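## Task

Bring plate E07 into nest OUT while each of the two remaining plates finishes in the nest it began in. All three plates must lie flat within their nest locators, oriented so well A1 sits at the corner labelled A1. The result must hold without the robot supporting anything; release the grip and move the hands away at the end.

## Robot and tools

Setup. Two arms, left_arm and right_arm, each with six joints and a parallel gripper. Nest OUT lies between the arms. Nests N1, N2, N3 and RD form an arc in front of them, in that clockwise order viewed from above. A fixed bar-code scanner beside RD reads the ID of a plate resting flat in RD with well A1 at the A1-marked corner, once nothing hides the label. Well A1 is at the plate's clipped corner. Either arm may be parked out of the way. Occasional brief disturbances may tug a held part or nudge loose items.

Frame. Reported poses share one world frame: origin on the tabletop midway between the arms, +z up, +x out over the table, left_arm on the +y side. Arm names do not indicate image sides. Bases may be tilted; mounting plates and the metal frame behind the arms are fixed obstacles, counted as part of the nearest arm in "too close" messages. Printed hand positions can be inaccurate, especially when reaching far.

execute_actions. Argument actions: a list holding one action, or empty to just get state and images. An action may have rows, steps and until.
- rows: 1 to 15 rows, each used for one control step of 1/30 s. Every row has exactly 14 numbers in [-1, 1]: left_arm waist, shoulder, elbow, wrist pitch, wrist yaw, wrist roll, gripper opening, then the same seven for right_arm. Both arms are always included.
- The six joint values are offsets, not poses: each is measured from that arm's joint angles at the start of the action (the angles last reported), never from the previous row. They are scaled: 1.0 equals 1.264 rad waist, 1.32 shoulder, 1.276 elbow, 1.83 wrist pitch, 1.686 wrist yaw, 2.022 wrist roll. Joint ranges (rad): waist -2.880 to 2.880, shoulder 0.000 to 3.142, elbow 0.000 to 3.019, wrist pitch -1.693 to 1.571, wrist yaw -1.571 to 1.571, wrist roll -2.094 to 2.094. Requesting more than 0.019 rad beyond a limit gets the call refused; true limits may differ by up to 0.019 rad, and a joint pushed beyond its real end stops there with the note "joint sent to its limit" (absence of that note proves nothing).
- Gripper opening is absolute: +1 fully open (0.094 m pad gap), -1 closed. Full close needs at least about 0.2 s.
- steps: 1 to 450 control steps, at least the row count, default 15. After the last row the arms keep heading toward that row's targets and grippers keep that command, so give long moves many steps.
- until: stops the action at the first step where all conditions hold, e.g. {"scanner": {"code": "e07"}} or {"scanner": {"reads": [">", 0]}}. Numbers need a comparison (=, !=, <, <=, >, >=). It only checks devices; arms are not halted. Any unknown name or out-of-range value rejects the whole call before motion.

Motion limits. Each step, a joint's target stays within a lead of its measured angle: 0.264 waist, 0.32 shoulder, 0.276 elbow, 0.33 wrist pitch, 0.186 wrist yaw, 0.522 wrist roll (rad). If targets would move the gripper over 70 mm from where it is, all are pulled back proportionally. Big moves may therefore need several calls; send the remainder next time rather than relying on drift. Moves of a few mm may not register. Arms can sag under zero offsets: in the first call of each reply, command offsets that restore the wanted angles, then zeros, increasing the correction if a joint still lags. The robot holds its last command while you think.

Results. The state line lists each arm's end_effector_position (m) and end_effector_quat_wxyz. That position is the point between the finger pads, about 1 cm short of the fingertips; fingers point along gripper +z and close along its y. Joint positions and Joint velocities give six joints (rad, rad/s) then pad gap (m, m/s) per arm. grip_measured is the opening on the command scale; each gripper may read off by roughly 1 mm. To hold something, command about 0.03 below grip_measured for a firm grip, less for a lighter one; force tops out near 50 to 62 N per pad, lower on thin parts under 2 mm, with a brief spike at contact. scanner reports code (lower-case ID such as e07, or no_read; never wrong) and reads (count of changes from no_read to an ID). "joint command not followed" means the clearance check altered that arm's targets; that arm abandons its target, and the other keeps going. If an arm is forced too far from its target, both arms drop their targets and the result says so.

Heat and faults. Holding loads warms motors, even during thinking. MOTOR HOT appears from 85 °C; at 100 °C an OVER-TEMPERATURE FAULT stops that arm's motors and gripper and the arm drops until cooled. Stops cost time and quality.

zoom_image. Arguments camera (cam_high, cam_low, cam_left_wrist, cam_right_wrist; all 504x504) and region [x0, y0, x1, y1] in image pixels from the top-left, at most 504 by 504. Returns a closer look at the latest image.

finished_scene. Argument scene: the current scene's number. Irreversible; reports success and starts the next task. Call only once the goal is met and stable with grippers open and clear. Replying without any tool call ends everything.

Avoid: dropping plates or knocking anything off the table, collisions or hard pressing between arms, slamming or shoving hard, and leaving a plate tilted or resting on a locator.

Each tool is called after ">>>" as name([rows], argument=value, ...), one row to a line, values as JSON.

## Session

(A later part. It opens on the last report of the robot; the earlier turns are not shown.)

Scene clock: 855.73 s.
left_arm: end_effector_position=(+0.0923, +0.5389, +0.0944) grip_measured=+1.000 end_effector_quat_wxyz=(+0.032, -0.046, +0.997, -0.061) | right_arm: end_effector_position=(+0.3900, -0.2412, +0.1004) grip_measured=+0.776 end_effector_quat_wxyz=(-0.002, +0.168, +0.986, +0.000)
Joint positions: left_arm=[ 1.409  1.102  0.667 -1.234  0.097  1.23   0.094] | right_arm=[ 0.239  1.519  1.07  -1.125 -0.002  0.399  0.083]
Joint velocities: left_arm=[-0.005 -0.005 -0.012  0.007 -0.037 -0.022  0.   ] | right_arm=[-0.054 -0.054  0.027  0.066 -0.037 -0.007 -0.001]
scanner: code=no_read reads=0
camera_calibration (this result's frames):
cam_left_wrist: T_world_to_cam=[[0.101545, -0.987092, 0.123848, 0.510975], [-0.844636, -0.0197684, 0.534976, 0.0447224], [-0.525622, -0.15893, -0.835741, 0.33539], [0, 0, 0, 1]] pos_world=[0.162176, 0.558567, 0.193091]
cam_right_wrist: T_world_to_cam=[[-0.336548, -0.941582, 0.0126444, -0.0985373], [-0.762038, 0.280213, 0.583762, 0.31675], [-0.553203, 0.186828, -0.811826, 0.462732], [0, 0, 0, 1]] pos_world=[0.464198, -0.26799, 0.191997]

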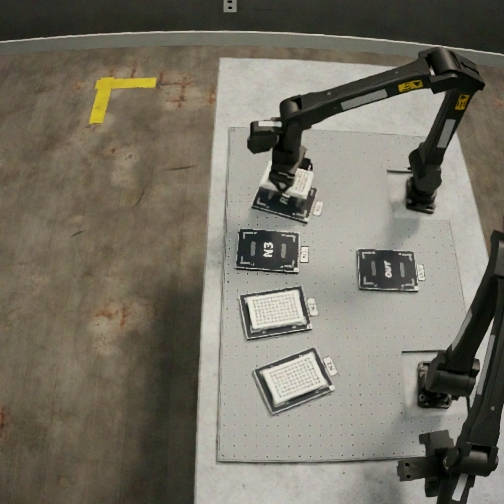

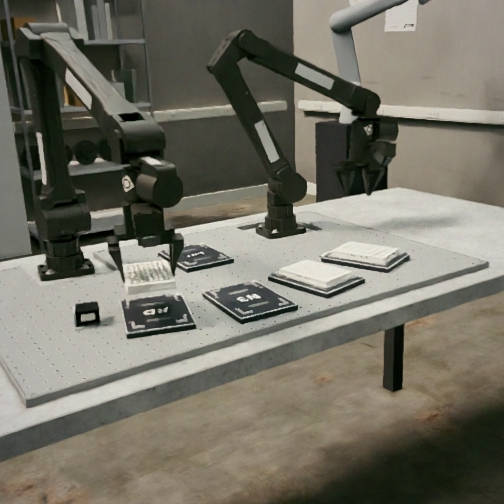

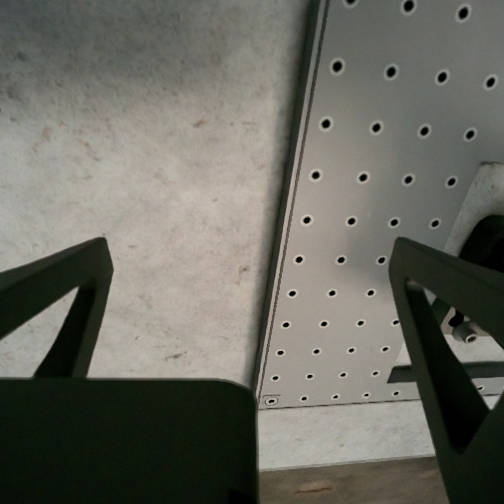

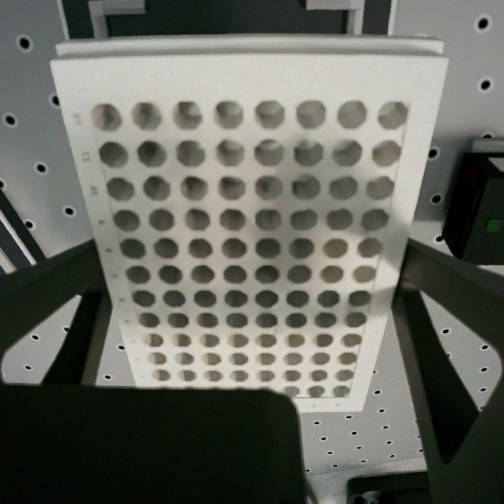

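>>> zoom_image(camera="cam_right_wrist", region=[40, 0, 460, 70])

>>> execute_actions([
  {"rows": [[0,0,0,0,0,0,1,0.009,0.005,-0.005,0.007,0,0,0.745],[0,0,0,0,0,0,1,0.009,0.012,-0.011,0.016,0,0,0.745],[0,0,0,0,0,0,1,0.009,0.020,-0.018,0.026,0,0,0.745],[0,0,0,0,0,0,1,0.009,0.028,-0.025,0.036,0,0,0.745],[0,0,0,0,0,0,1,0.009,0.036,-0.032,0.046,0,0,0.745],[0,0,0,0,0,0,1,0.009,0.044,-0.039,0.055,0,0,0.745],[0,0,0,0,0,0,1,0.009,0.050,-0.044,0.062,0,0,0.745],[0,0,0,0,0,0,1,0.009,0.054,-0.047,0.066,0,0,0.745]], "steps": 15},
])

Region (40, 0, 460, 70) of cam_right_wrist's 504x504 image, scaled by 1.200, with more detail than that image has.

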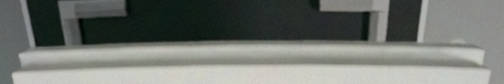

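Scene clock: 874.13 s.
left_arm: end_effector_position=(+0.0923, +0.5389, +0.0944) grip_measured=+1.000 end_effector_quat_wxyz=(+0.032, -0.046, +0.997, -0.061) | right_arm: end_effector_position=(+0.3871, -0.2392, +0.0556) grip_measured=+0.776 end_effector_quat_wxyz=(-0.010, +0.161, +0.987, -0.001)
Joint positions: left_arm=[ 1.409  1.102  0.667 -1.234  0.097  1.23   0.094] | right_arm=[ 0.245  1.583  1.01  -1.018 -0.002  0.39   0.083]
Joint velocities: left_arm=[ 0.005 -0.015 -0.017  0.007  0.022  0.022  0.   ] | right_arm=[ 0.005 -0.005  0.002  0.022  0.022 -0.022 -0.001]
scanner: code=no_read reads=0
camera_calibration (this result's frames):
cam_left_wrist: T_world_to_cam=[[0.101545, -0.987092, 0.123848, 0.510975], [-0.844636, -0.0197684, 0.534976, 0.0447224], [-0.525622, -0.15893, -0.835741, 0.33539], [0, 0, 0, 1]] pos_world=[0.162176, 0.558567, 0.193091]
cam_right_wrist: T_world_to_cam=[[-0.322606, -0.946344, 0.018918, -0.103956], [-0.756373, 0.269758, 0.595928, 0.334725], [-0.569056, 0.177941, -0.802815, 0.427827], [0, 0, 0, 1]] pos_world=[0.463098, -0.264801, 0.145961]

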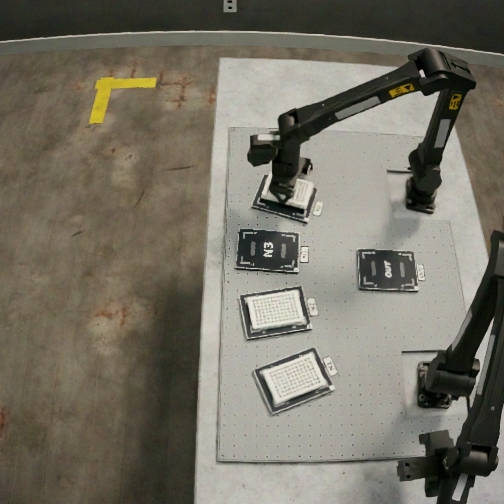

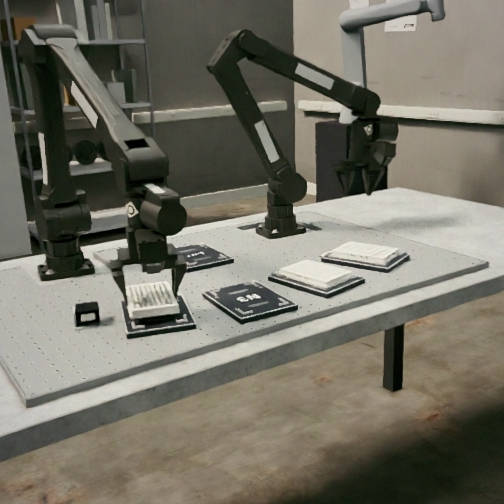

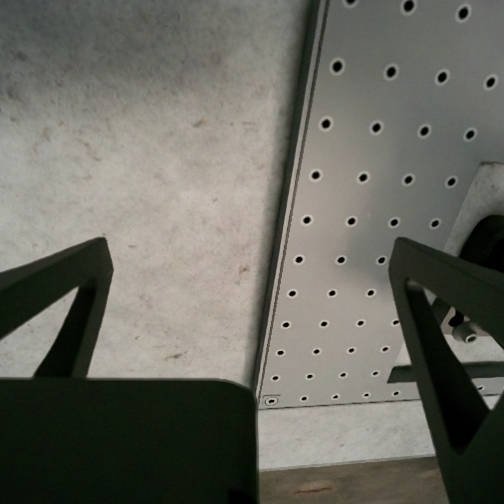

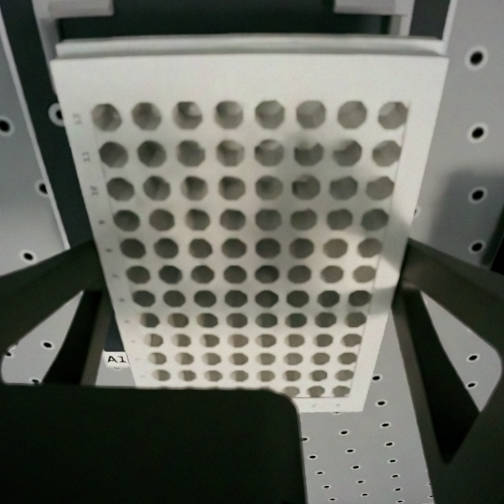

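>>> zoom_image(camera="cam_right_wrist", region=[0, 0, 504, 110])

>>> zoom_image(camera="cam_low", region=[60, 250, 260, 360])

>>> zoom_image(camera="cam_high", region=[230, 140, 350, 240])

Region (0, 0, 504, 110) of cam_right_wrist's 504x504 image, scaled by 1.000; it fills the top 110 rows of this view, and the rest is white.

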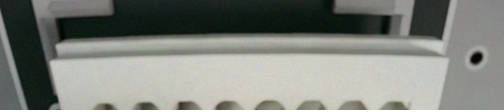

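Region (60, 250, 260, 360) of cam_low's 504x504 image, scaled by 2.520, with more detail than that image has; it fills the top 277 rows of this view, and the rest is white.

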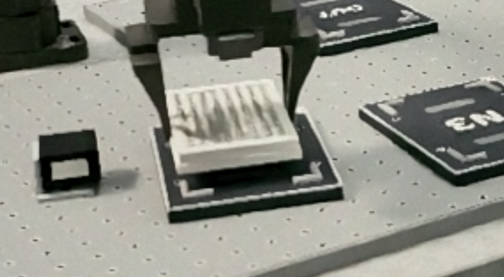

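Region (230, 140, 350, 240) of cam_high's 504x504 image, scaled by 4.200, with more detail than that image has.

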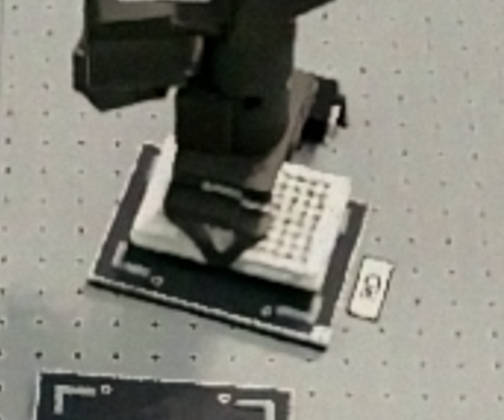

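>>> zoom_image(camera="cam_right_wrist", region=[10, 0, 130, 70])

>>> zoom_image(camera="cam_right_wrist", region=[330, 0, 470, 70])

Region (10, 0, 130, 70) of cam_right_wrist's 504x504 image, scaled by 4.200, with more detail than that image has; it fills the top 294 rows of this view, and the rest is white.

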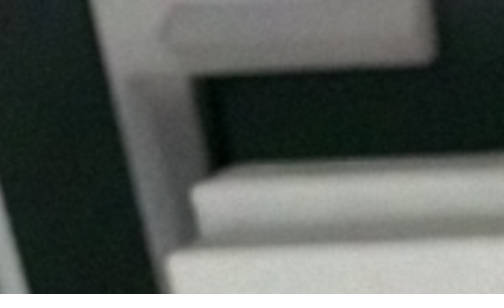

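Region (330, 0, 470, 70) of cam_right_wrist's 504x504 image, scaled by 3.600, with more detail than that image has.

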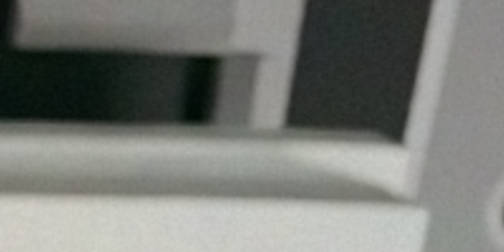

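>>> execute_actions([
  {"rows": [[0,0,0,0,0,0,1,0.004,0,-0.004,0.008,0,0.003,0.745],[0,0,0,0,0,0,1,0.008,0,-0.008,0.016,0,0.006,0.745],[0,0,0,0,0,0,1,0.012,0,-0.012,0.025,0,0.009,0.745],[0,0,0,0,0,0,1,0.015,0,-0.016,0.033,0,0.012,0.745],[0,0,0,0,0,0,1,0.0184,0,-0.020,0.041,0,0.015,0.745]], "steps": 12},
])

Scene clock: 960.00 s.
left_arm: end_effector_position=(+0.0923, +0.5389, +0.0944) grip_measured=+1.000 end_effector_quat_wxyz=(+0.032, -0.046, +0.997, -0.061) | right_arm: end_effector_position=(+0.3931, -0.2335, +0.0495) grip_measured=+0.776 end_effector_quat_wxyz=(+0.011, +0.164, +0.986, +0.004)
Joint positions: left_arm=[ 1.409  1.102  0.667 -1.234  0.097  1.23   0.094] | right_arm=[ 0.257  1.583  0.991 -0.956 -0.002  0.408  0.083]
Joint velocities: left_arm=[ 0.005  0.005 -0.022 -0.002  0.007 -0.007  0.   ] | right_arm=[ 0.015 -0.005  0.022 -0.007  0.022  0.022 -0.001]
scanner: code=no_read reads=0
camera_calibration (this result's frames):
cam_left_wrist: T_world_to_cam=[[0.101545, -0.987092, 0.123848, 0.510975], [-0.844636, -0.0197684, 0.534976, 0.0447224], [-0.525622, -0.15893, -0.835741, 0.33539], [0, 0, 0, 1]] pos_world=[0.162176, 0.558567, 0.193091]
cam_right_wrist: T_world_to_cam=[[-0.328106, -0.944638, 0.00226848, -0.093162], [-0.77941, 0.272072, 0.564355, 0.352529], [-0.533728, 0.1834, -0.825529, 0.413875], [0, 0, 0, 1]] pos_world=[0.465094, -0.259822, 0.142926]

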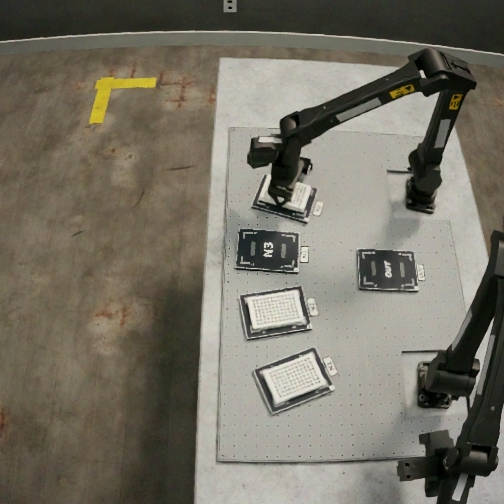

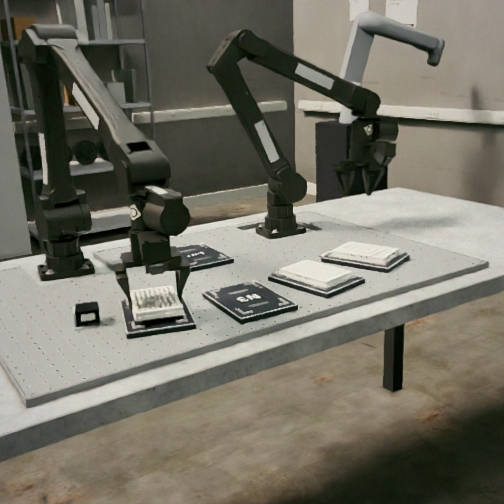

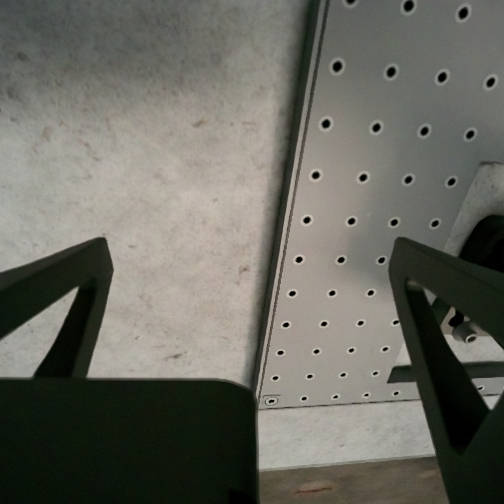

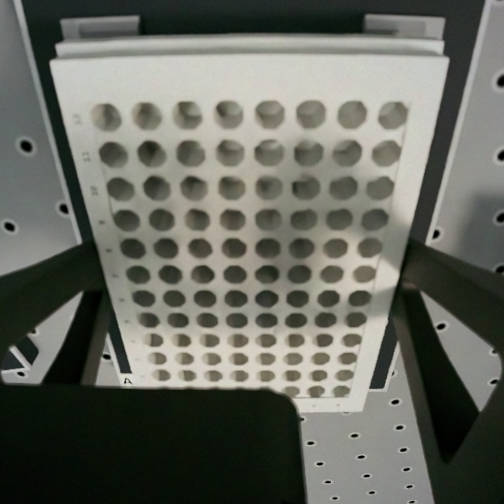

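>>> execute_actions([
  {"rows": [[0,0,0,0,0,0,1,0,0.010,0,0,0,0,0.745],[0,0,0,0,0,0,1,0,0.020,0,0,0,0,0.745],[0,0,0,0,0,0,1,0,0.028,0,0,0,0,0.745],[0,0,0,0,0,0,1,0,0.033,0,0,0,0,0.745]], "steps": 10},
])

Scene clock: 973.10 s.
left_arm: end_effector_position=(+0.0923, +0.5389, +0.0944) grip_measured=+1.000 end_effector_quat_wxyz=(+0.032, -0.046, +0.997, -0.061) | right_arm: end_effector_position=(+0.3915, -0.2336, +0.0409) grip_measured=+0.776 end_effector_quat_wxyz=(+0.001, +0.165, +0.986, +0.001)
Joint positions: left_arm=[ 1.409  1.102  0.667 -1.234  0.097  1.23   0.094] | right_arm=[ 0.257  1.605  0.991 -0.955 -0.002  0.411  0.083]
Joint velocities: left_arm=[-0.005 -0.005 -0.012  0.002 -0.081  0.037  0.   ] | right_arm=[ 0.005  0.044  0.007 -0.002 -0.007  0.022 -0.001]
scanner: code=no_read reads=0
camera_calibration (this result's frames):
cam_left_wrist: T_world_to_cam=[[0.101545, -0.987092, 0.123848, 0.510975], [-0.844636, -0.0197684, 0.534976, 0.0447224], [-0.525622, -0.15893, -0.835741, 0.33539], [0, 0, 0, 1]] pos_world=[0.162176, 0.558567, 0.193091]
cam_right_wrist: T_world_to_cam=[[-0.330856, -0.943623, 0.0105306, -0.0927986], [-0.766822, 0.275336, 0.579806, 0.351377], [-0.550017, 0.183757, -0.814687, 0.412003], [0, 0, 0, 1]] pos_world=[0.465349, -0.260022, 0.1329]

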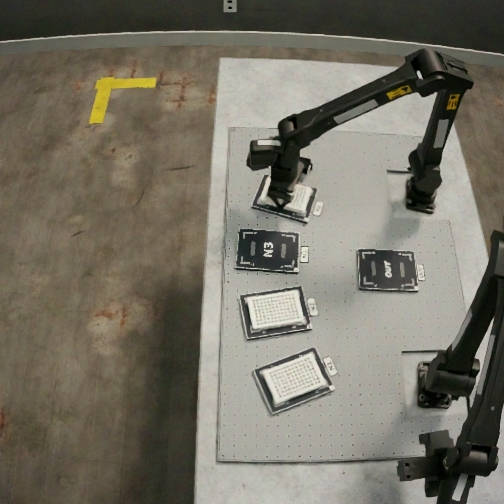

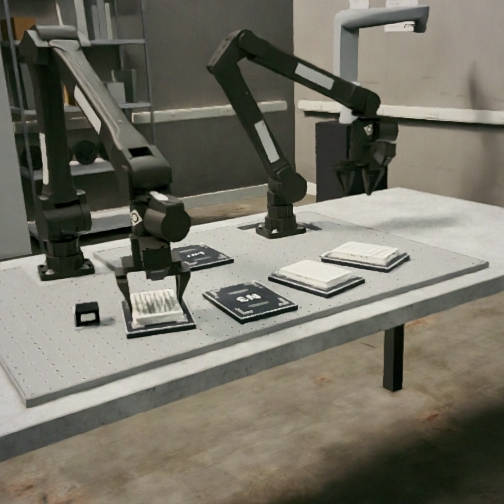

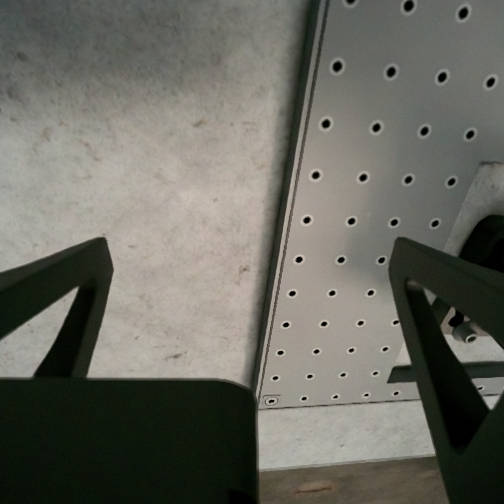

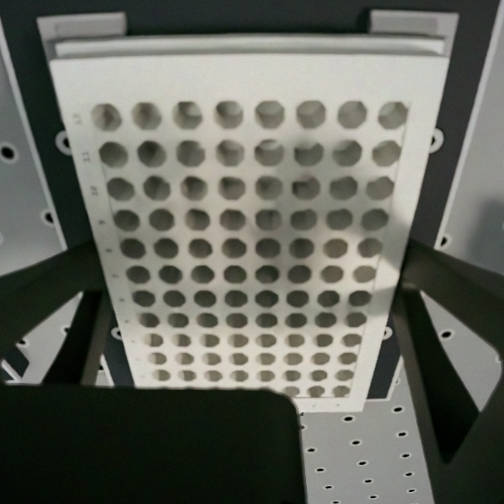

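>>> execute_actions(actions=[])

>>> zoom_image(camera="cam_right_wrist", region=[0, 0, 504, 110])

>>> zoom_image(camera="cam_low", region=[80, 260, 240, 350])

Scene clock: 981.90 s.
left_arm: end_effector_position=(+0.0923, +0.5389, +0.0944) grip_measured=+1.000 end_effector_quat_wxyz=(+0.032, -0.046, +0.997, -0.061) | right_arm: end_effector_position=(+0.3914, -0.2337, +0.0403) grip_measured=+0.776 end_effector_quat_wxyz=(+0.000, +0.165, +0.986, +0.001)
Joint positions: left_arm=[ 1.409  1.102  0.667 -1.234  0.097  1.23   0.094] | right_arm=[ 0.257  1.606  0.991 -0.955 -0.002  0.411  0.083]
Joint velocities: left_arm=[-0.005 -0.005 -0.007 -0.012  0.066 -0.007  0.   ] | right_arm=[ 0.015 -0.015  0.002  0.007 -0.022 -0.007  0.   ]
scanner: code=no_read reads=0
camera_calibration (this result's frames):
cam_left_wrist: T_world_to_cam=[[0.101545, -0.987092, 0.123848, 0.510975], [-0.844636, -0.0197684, 0.534976, 0.0447224], [-0.525622, -0.15893, -0.835741, 0.33539], [0, 0, 0, 1]] pos_world=[0.162176, 0.558567, 0.193091]
cam_right_wrist: T_world_to_cam=[[-0.330839, -0.943621, 0.0111471, -0.0928787], [-0.765939, 0.275406, 0.580938, 0.351248], [-0.551256, 0.183659, -0.813871, 0.41187], [0, 0, 0, 1]] pos_world=[0.465352, -0.260022, 0.132191]

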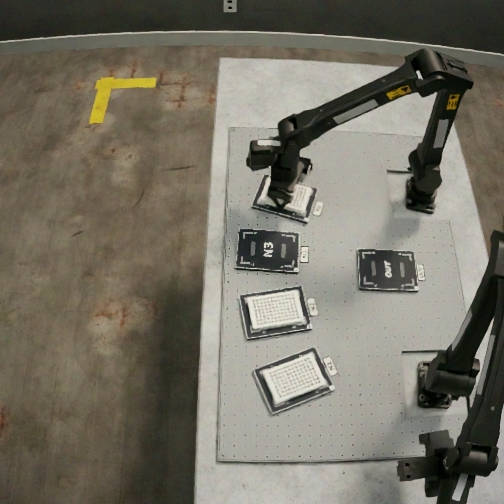

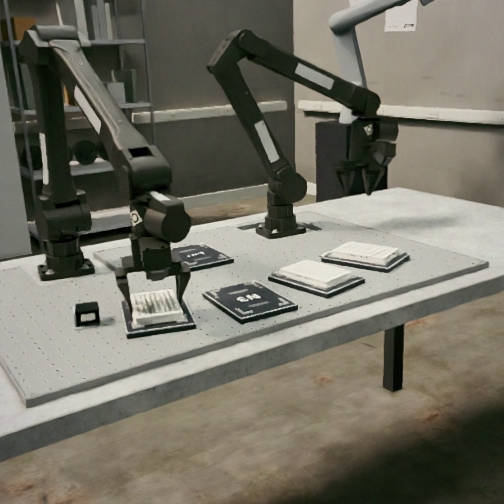

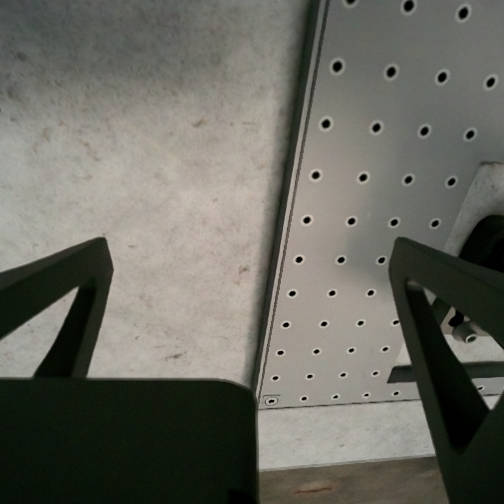

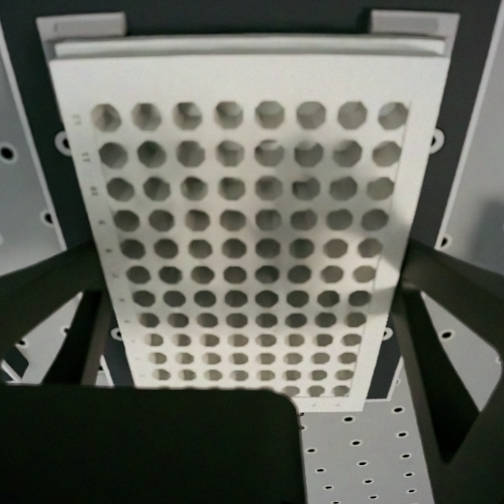

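Region (0, 0, 504, 110) of cam_right_wrist's 504x504 image, scaled by 1.000; it fills the top 110 rows of this view, and the rest is white.

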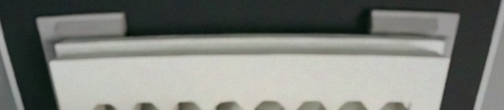

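Region (80, 260, 240, 350) of cam_low's 504x504 image, scaled by 3.150, with more detail than that image has; it fills the top 284 rows of this view, and the rest is white.

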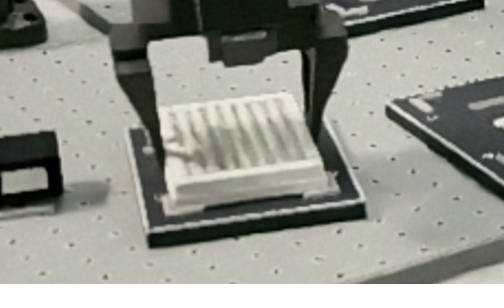

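>>> execute_actions([
  {"rows": [[0,0,0,0,0,0,1,0,0,0,0,0,0,0.85],[0,0,0,0,0,0,1,0,0,0,0,0,0,1],[0,0,0,0,0,0,1,0,0,0,0,0,0,1],[0,0,0,0,0,0,1,0,0,0,0,0,0,1],[0,0,0,0,0,0,1,0,0,0,0,0,0,1],[0,0,0,0,0,0,1,0,0,0,0,0,0,1],[0,0,0,0,0,0,1,0,-0.008,0,0,0,0,1],[0,0,0,0,0,0,1,0,-0.016,0,0,0,0,1],[0,0,0,0,0,0,1,0,-0.024,0,0,0,0,1],[0,0,0,0,0,0,1,0,-0.032,0,0,0,0,1],[0,0,0,0,0,0,1,0,-0.040,0,0,0,0,1],[0,0,0,0,0,0,1,0,-0.047,0,0,0,0,1],[0,0,0,0,0,0,1,0,-0.053,0,0,0,0,1]], "steps": 24, "until": {"scanner": {"code": ["!=", "no_read"]}}},
])

Scene clock: 990.73 s.
left_arm: end_effector_position=(+0.0923, +0.5389, +0.0944) grip_measured=+1.000 end_effector_quat_wxyz=(+0.032, -0.046, +0.997, -0.061) | right_arm: end_effector_position=(+0.3972, -0.2332, +0.0710) grip_measured=+1.000 end_effector_quat_wxyz=(+0.038, +0.165, +0.985, +0.010)
Joint positions: left_arm=[ 1.409  1.102  0.667 -1.234  0.097  1.23   0.094] | right_arm=[ 0.257  1.529  0.991 -0.955 -0.002  0.411  0.094]
Joint velocities: left_arm=[-0.005 -0.005  0.002 -0.012 -0.007 -0.022  0.   ] | right_arm=[-0.005 -0.015 -0.022 -0.012 -0.022 -0.081  0.   ]
scanner: code=e07 reads=1
camera_calibration (this result's frames):
cam_left_wrist: T_world_to_cam=[[0.101545, -0.987092, 0.123848, 0.510975], [-0.844636, -0.0197684, 0.534976, 0.0447224], [-0.525622, -0.15893, -0.835741, 0.33539], [0, 0, 0, 1]] pos_world=[0.162176, 0.558567, 0.193091]
cam_right_wrist: T_world_to_cam=[[-0.330492, -0.943594, -0.0201373, -0.088787], [-0.808526, 0.272049, 0.5218, 0.358051], [-0.486889, 0.188732, -0.85283, 0.418343], [0, 0, 0, 1]] pos_world=[0.463836, -0.260141, 0.168156]

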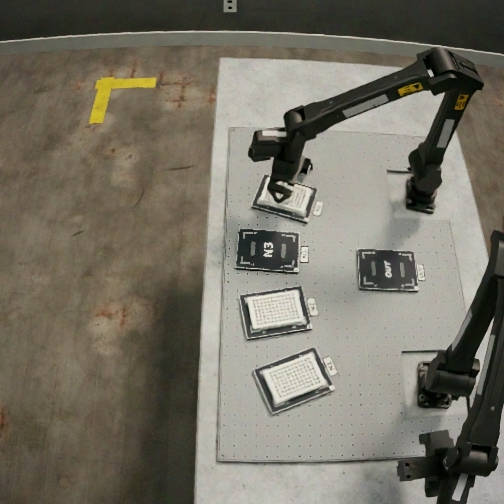

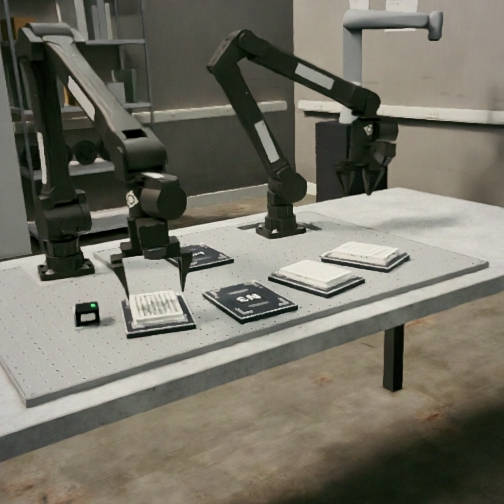

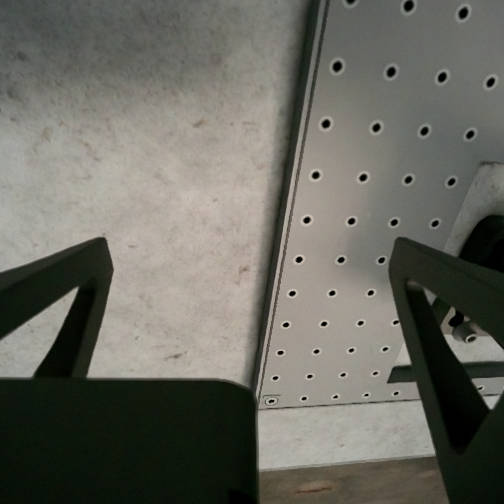

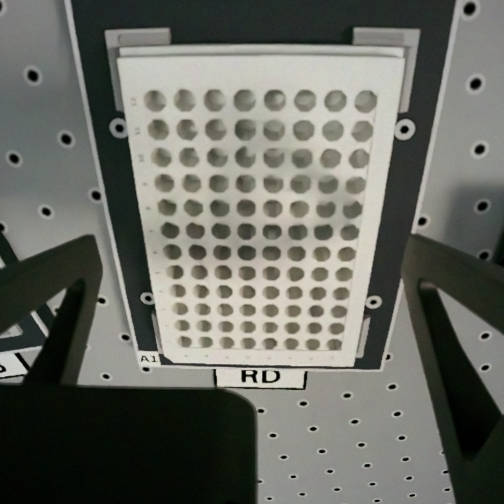

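>>> zoom_image(camera="cam_high", region=[230, 275, 350, 425])

>>> zoom_image(camera="cam_high", region=[345, 235, 435, 305])

>>> zoom_image(camera="cam_low", region=[250, 230, 430, 310])

Region (230, 275, 350, 425) of cam_high's 504x504 image, scaled by 3.360, with more detail than that image has; it fills the left 403 columns of this view, and the rest is white.

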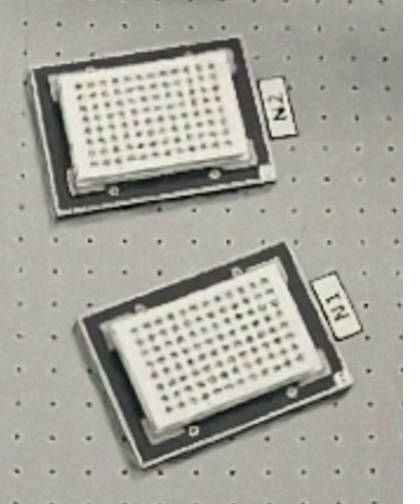

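Region (345, 235, 435, 305) of cam_high's 504x504 image, scaled by 5.600, with more detail than that image has.

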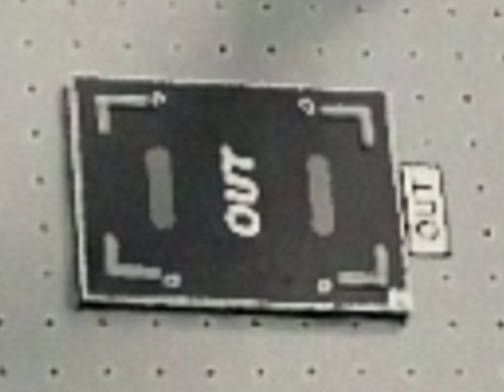

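Region (250, 230, 430, 310) of cam_low's 504x504 image, scaled by 2.800, with more detail than that image has.

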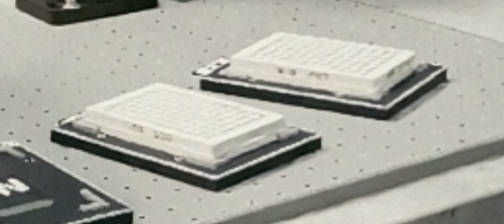

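>>> zoom_image(camera="cam_high", region=[238, 282, 318, 342])

>>> zoom_image(camera="cam_high", region=[250, 345, 340, 417])

Region (238, 282, 318, 342) of cam_high's 504x504 image, scaled by 6.300, with more detail than that image has; it fills the top 378 rows of this view, and the rest is white.

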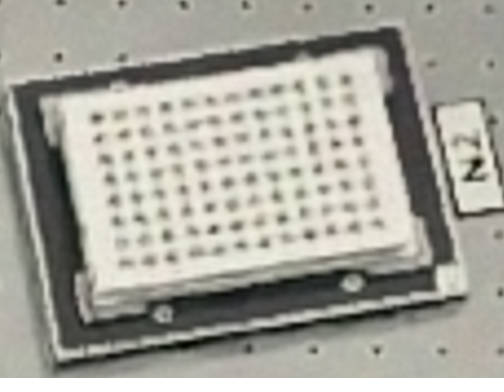

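Region (250, 345, 340, 417) of cam_high's 504x504 image, scaled by 5.600, with more detail than that image has; it fills the top 403 rows of this view, and the rest is white.

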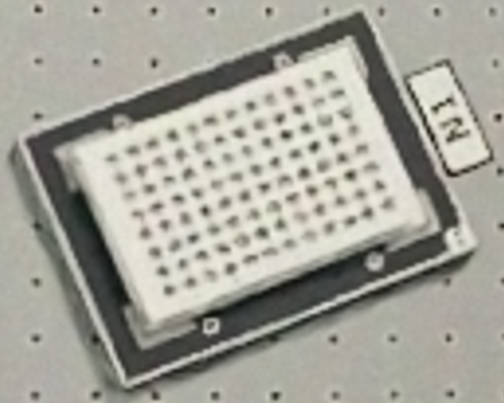

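>>> zoom_image(camera="cam_high", region=[290, 308, 320, 332])

>>> zoom_image(camera="cam_high", region=[310, 372, 340, 396])

>>> zoom_image(camera="cam_high", region=[240, 290, 270, 314])

>>> zoom_image(camera="cam_high", region=[255, 362, 285, 386])

Region (290, 308, 320, 332) of cam_high's 504x504 image, scaled by 16.800, with more detail than that image has; it fills the top 403 rows of this view, and the rest is white.

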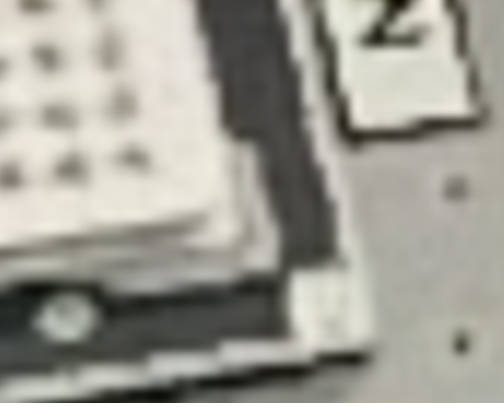

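Region (310, 372, 340, 396) of cam_high's 504x504 image, scaled by 16.800, with more detail than that image has; it fills the top 403 rows of this view, and the rest is white.

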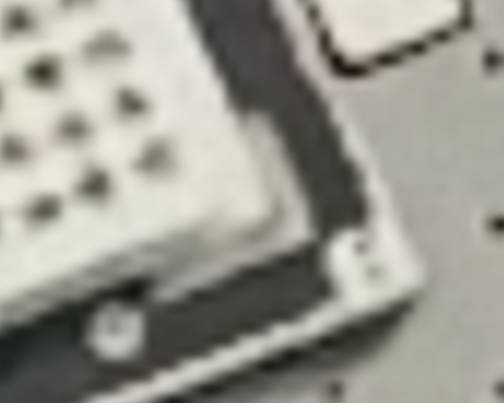

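Region (240, 290, 270, 314) of cam_high's 504x504 image, scaled by 16.800, with more detail than that image has; it fills the top 403 rows of this view, and the rest is white.

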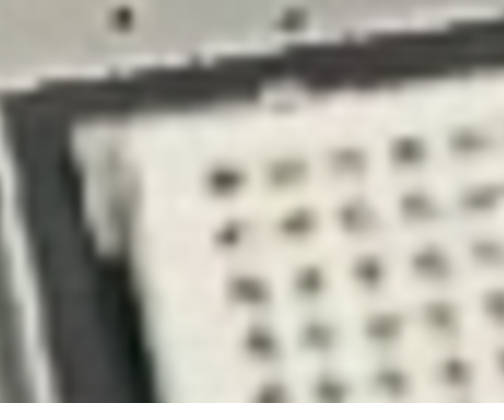

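Region (255, 362, 285, 386) of cam_high's 504x504 image, scaled by 16.800, with more detail than that image has; it fills the top 403 rows of this view, and the rest is white.

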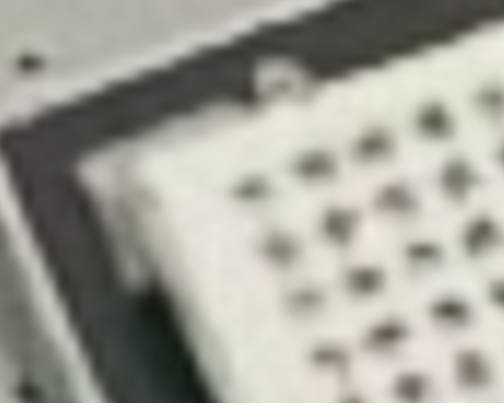

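>>> execute_actions([
  {"rows": [[0,0,0,0,0,0,1,0,0.008,0,0,0,0,1],[0,0,0,0,0,0,1,0,0.016,0,0,0,0,1],[0,0,0,0,0,0,1,0,0.024,0,0,0,0,1],[0,0,0,0,0,0,1,0,0.032,0,0,0,0,1],[0,0,0,0,0,0,1,0,0.040,0,0,0,0,1],[0,0,0,0,0,0,1,0,0.046,0,0,0,0,1],[0,0,0,0,0,0,1,0,0.050,0,0,0,0,1]], "steps": 12},
])

Scene clock: 1064.33 s.
left_arm: end_effector_position=(+0.0923, +0.5389, +0.0944) grip_measured=+1.000 end_effector_quat_wxyz=(+0.032, -0.046, +0.997, -0.061) | right_arm: end_effector_position=(+0.3939, -0.2335, +0.0519) grip_measured=+1.000 end_effector_quat_wxyz=(+0.014, +0.165, +0.986, +0.004)
Joint positions: left_arm=[ 1.409  1.102  0.667 -1.234  0.097  1.23   0.094] | right_arm=[ 0.257  1.577  0.991 -0.955 -0.002  0.411  0.094]
Joint velocities: left_arm=[-0.005 -0.005  0.002  0.002  0.007  0.022  0.   ] | right_arm=[ 0.005  0.073  0.027 -0.007  0.051 -0.007  0.   ]
scanner: code=e07 reads=1
camera_calibration (this result's frames):
cam_left_wrist: T_world_to_cam=[[0.101545, -0.987092, 0.123848, 0.510975], [-0.844636, -0.0197684, 0.534976, 0.0447224], [-0.525622, -0.15893, -0.835741, 0.33539], [0, 0, 0, 1]] pos_world=[0.162176, 0.558567, 0.193091]
cam_right_wrist: T_world_to_cam=[[-0.330992, -0.943633, -0.000721729, -0.0913325], [-0.782629, 0.27409, 0.558898, 0.353766], [-0.527197, 0.185556, -0.829236, 0.414394], [0, 0, 0, 1]] pos_world=[0.465104, -0.260041, 0.145846]

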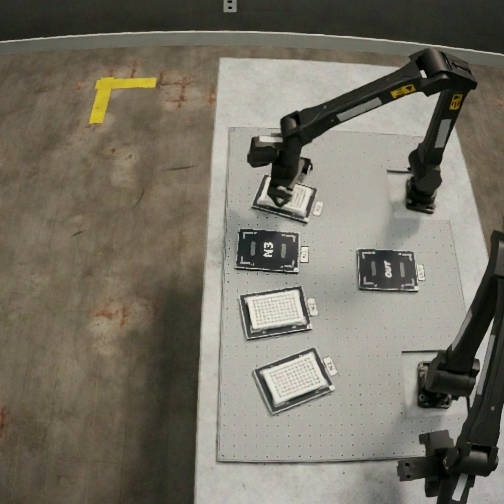

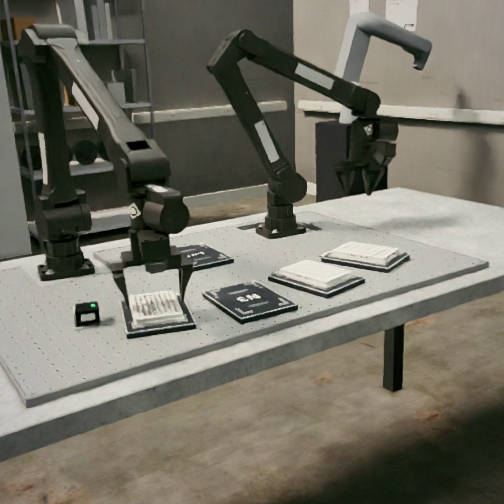

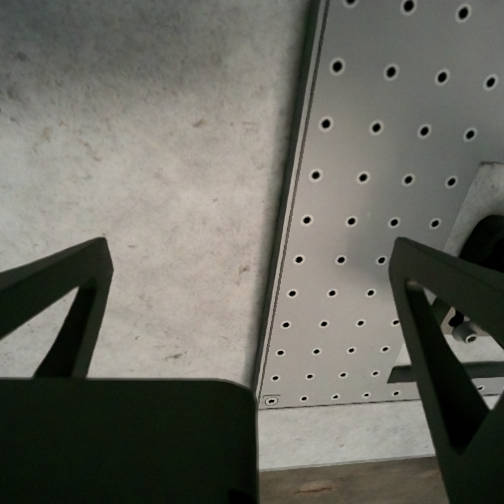

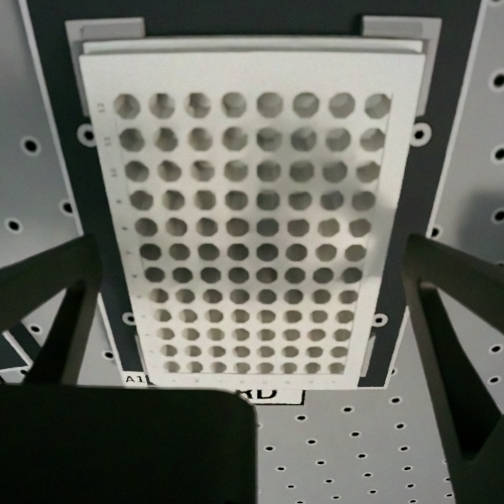

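>>> execute_actions(actions=[])

Scene clock: 1067.80 s.
left_arm: end_effector_position=(+0.0923, +0.5389, +0.0944) grip_measured=+1.000 end_effector_quat_wxyz=(+0.032, -0.046, +0.997, -0.061) | right_arm: end_effector_position=(+0.3936, -0.2335, +0.0509) grip_measured=+1.000 end_effector_quat_wxyz=(+0.013, +0.165, +0.986, +0.004)
Joint positions: left_arm=[ 1.409  1.102  0.667 -1.234  0.097  1.23   0.094] | right_arm=[ 0.257  1.58   0.991 -0.955 -0.002  0.411  0.094]
Joint velocities: left_arm=[ 0.015 -0.005  0.007 -0.002  0.022  0.007  0.   ] | right_arm=[-0.005 -0.024 -0.032 -0.017  0.007 -0.007  0.   ]
scanner: code=e07 reads=1
camera_calibration (this result's frames):
cam_left_wrist: T_world_to_cam=[[0.101545, -0.987092, 0.123848, 0.510975], [-0.844636, -0.0197684, 0.534976, 0.0447224], [-0.525622, -0.15893, -0.835741, 0.33539], [0, 0, 0, 1]] pos_world=[0.162176, 0.558567, 0.193091]
cam_right_wrist: T_world_to_cam=[[-0.330993, -0.943633, 0.000357379, -0.0914734], [-0.781138, 0.274208, 0.560922, 0.353534], [-0.529402, 0.185382, -0.827869, 0.414168], [0, 0, 0, 1]] pos_world=[0.465143, -0.260038, 0.144605]

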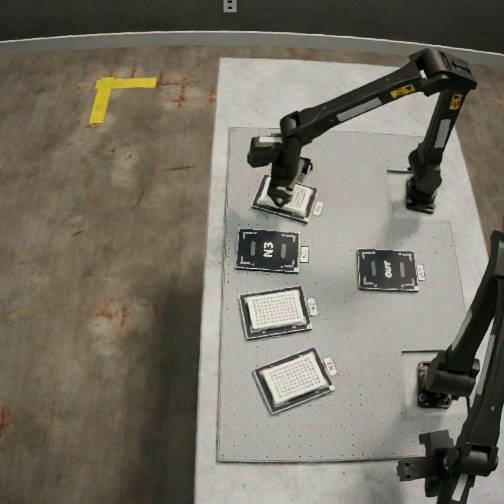

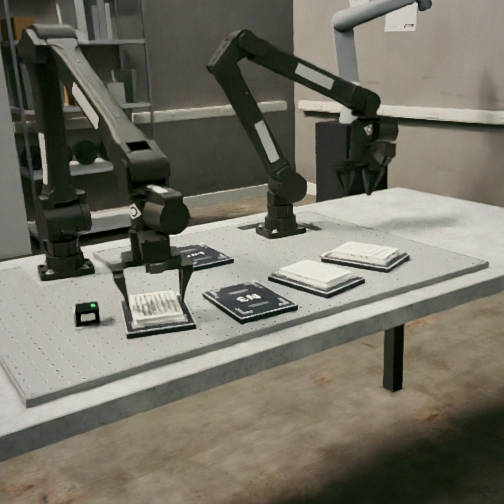

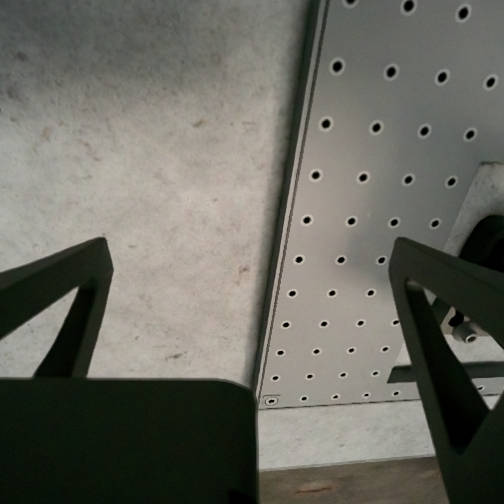

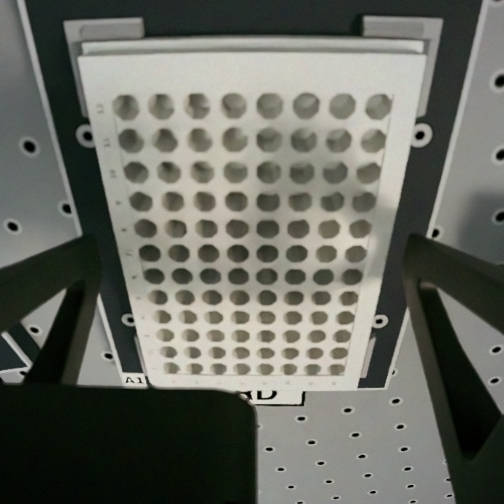

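>>> execute_actions([
  {"rows": [[0,0,0,0,0,0,1,0,0.010,0,0,0,0,1],[0,0,0,0,0,0,1,0,0.020,0,0,0,0,1],[0,0,0,0,0,0,1,0,0.029,0,0,0,0,1],[0,0,0,0,0,0,1,0,0.035,0,0,0,0,1]], "steps": 9},
])

Scene clock: 1078.53 s.
left_arm: end_effector_position=(+0.0923, +0.5389, +0.0944) grip_measured=+1.000 end_effector_quat_wxyz=(+0.032, -0.046, +0.997, -0.061) | right_arm: end_effector_position=(+0.3919, -0.2336, +0.0427) grip_measured=+1.000 end_effector_quat_wxyz=(+0.003, +0.165, +0.986, +0.002)
Joint positions: left_arm=[ 1.409  1.102  0.667 -1.234  0.097  1.23   0.094] | right_arm=[ 0.257  1.6    0.991 -0.955 -0.002  0.411  0.094]
Joint velocities: left_arm=[ 0.005  0.005 -0.002 -0.007 -0.022 -0.007  0.   ] | right_arm=[-0.005  0.073 -0.007 -0.002  0.007  0.037  0.   ]
scanner: code=no_read reads=1
camera_calibration (this result's frames):
cam_left_wrist: T_world_to_cam=[[0.101545, -0.987092, 0.123848, 0.510975], [-0.844636, -0.0197684, 0.534976, 0.0447224], [-0.525622, -0.15893, -0.835741, 0.33539], [0, 0, 0, 1]] pos_world=[0.162176, 0.558567, 0.193091]
cam_right_wrist: T_world_to_cam=[[-0.3309, -0.943626, 0.00868127, -0.0925581], [-0.76946, 0.275128, 0.576399, 0.351765], [-0.546294, 0.18405, -0.817122, 0.412401], [0, 0, 0, 1]] pos_world=[0.465333, -0.260023, 0.135029]

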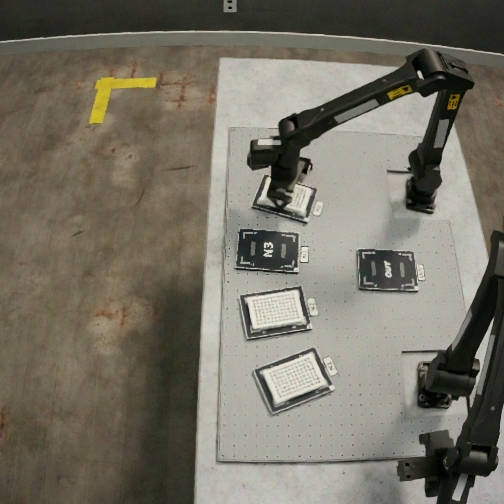

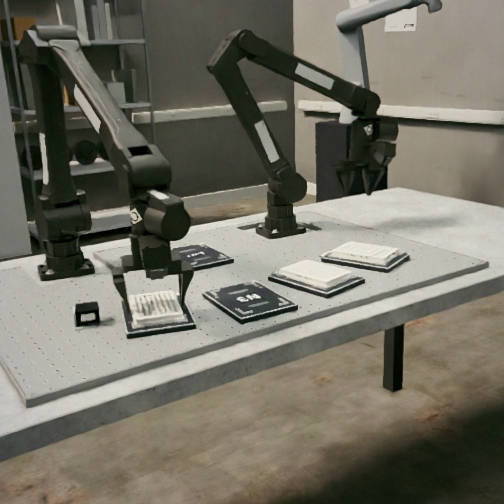

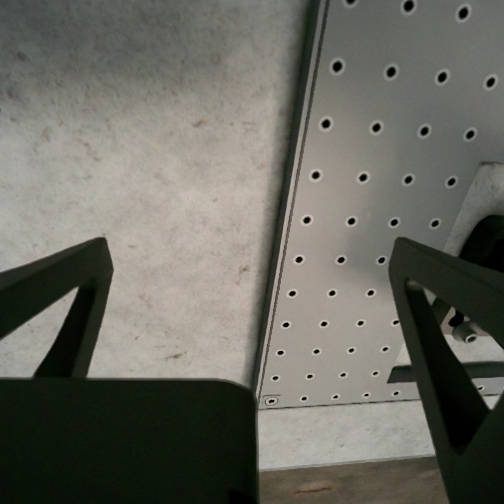

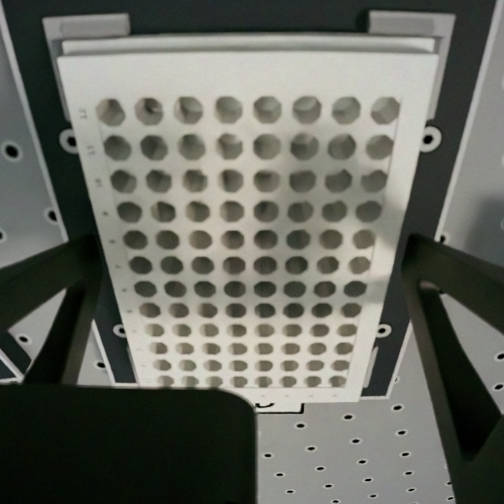

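>>> execute_actions(actions=[])

Scene clock: 1082.73 s.
left_arm: end_effector_position=(+0.0923, +0.5389, +0.0944) grip_measured=+1.000 end_effector_quat_wxyz=(+0.032, -0.046, +0.997, -0.061) | right_arm: end_effector_position=(+0.3916, -0.2336, +0.0411) grip_measured=+1.000 end_effector_quat_wxyz=(+0.001, +0.165, +0.986, +0.001)
Joint positions: left_arm=[ 1.409  1.102  0.667 -1.234  0.097  1.23   0.094] | right_arm=[ 0.257  1.604  0.991 -0.955 -0.002  0.411  0.094]
Joint velocities: left_arm=[ 0.005 -0.005  0.012 -0.007 -0.022 -0.007  0.   ] | right_arm=[ 0.015 -0.015  0.027 -0.007  0.007  0.007  0.   ]
scanner: code=no_read reads=1
camera_calibration (this result's frames):
cam_left_wrist: T_world_to_cam=[[0.101545, -0.987092, 0.123848, 0.510975], [-0.844636, -0.0197684, 0.534976, 0.0447224], [-0.525622, -0.15893, -0.835741, 0.33539], [0, 0, 0, 1]] pos_world=[0.162176, 0.558567, 0.193091]
cam_right_wrist: T_world_to_cam=[[-0.33086, -0.943623, 0.0103765, -0.0927786], [-0.767042, 0.275319, 0.579522, 0.351409], [-0.549707, 0.183781, -0.81489, 0.412036], [0, 0, 0, 1]] pos_world=[0.465348, -0.260022, 0.133078]

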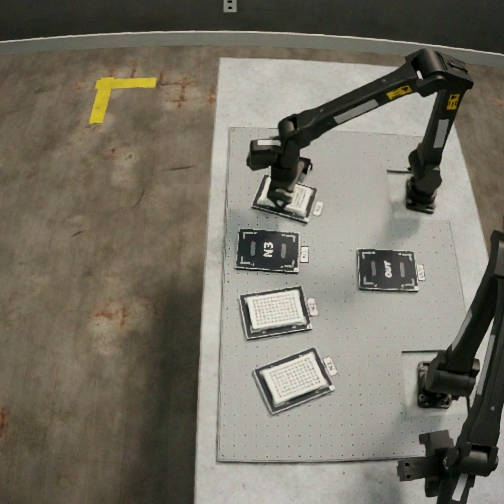

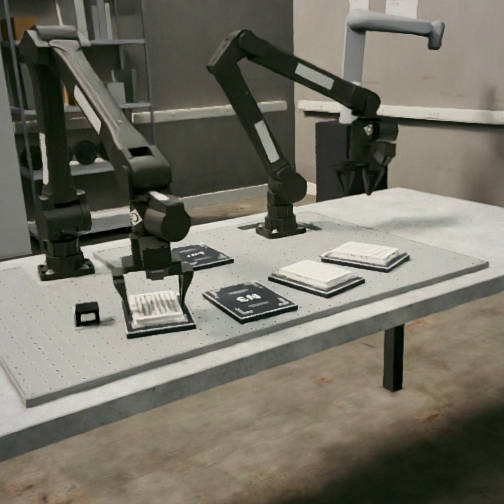

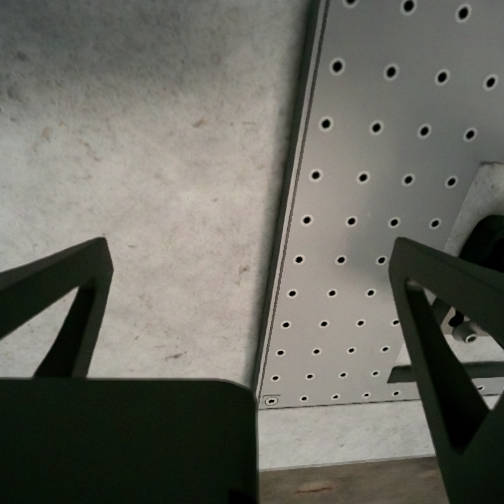

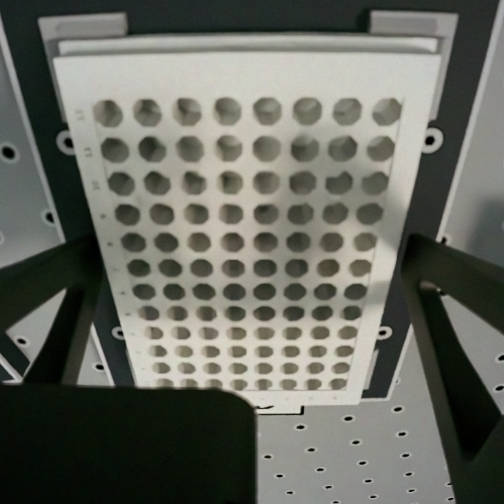

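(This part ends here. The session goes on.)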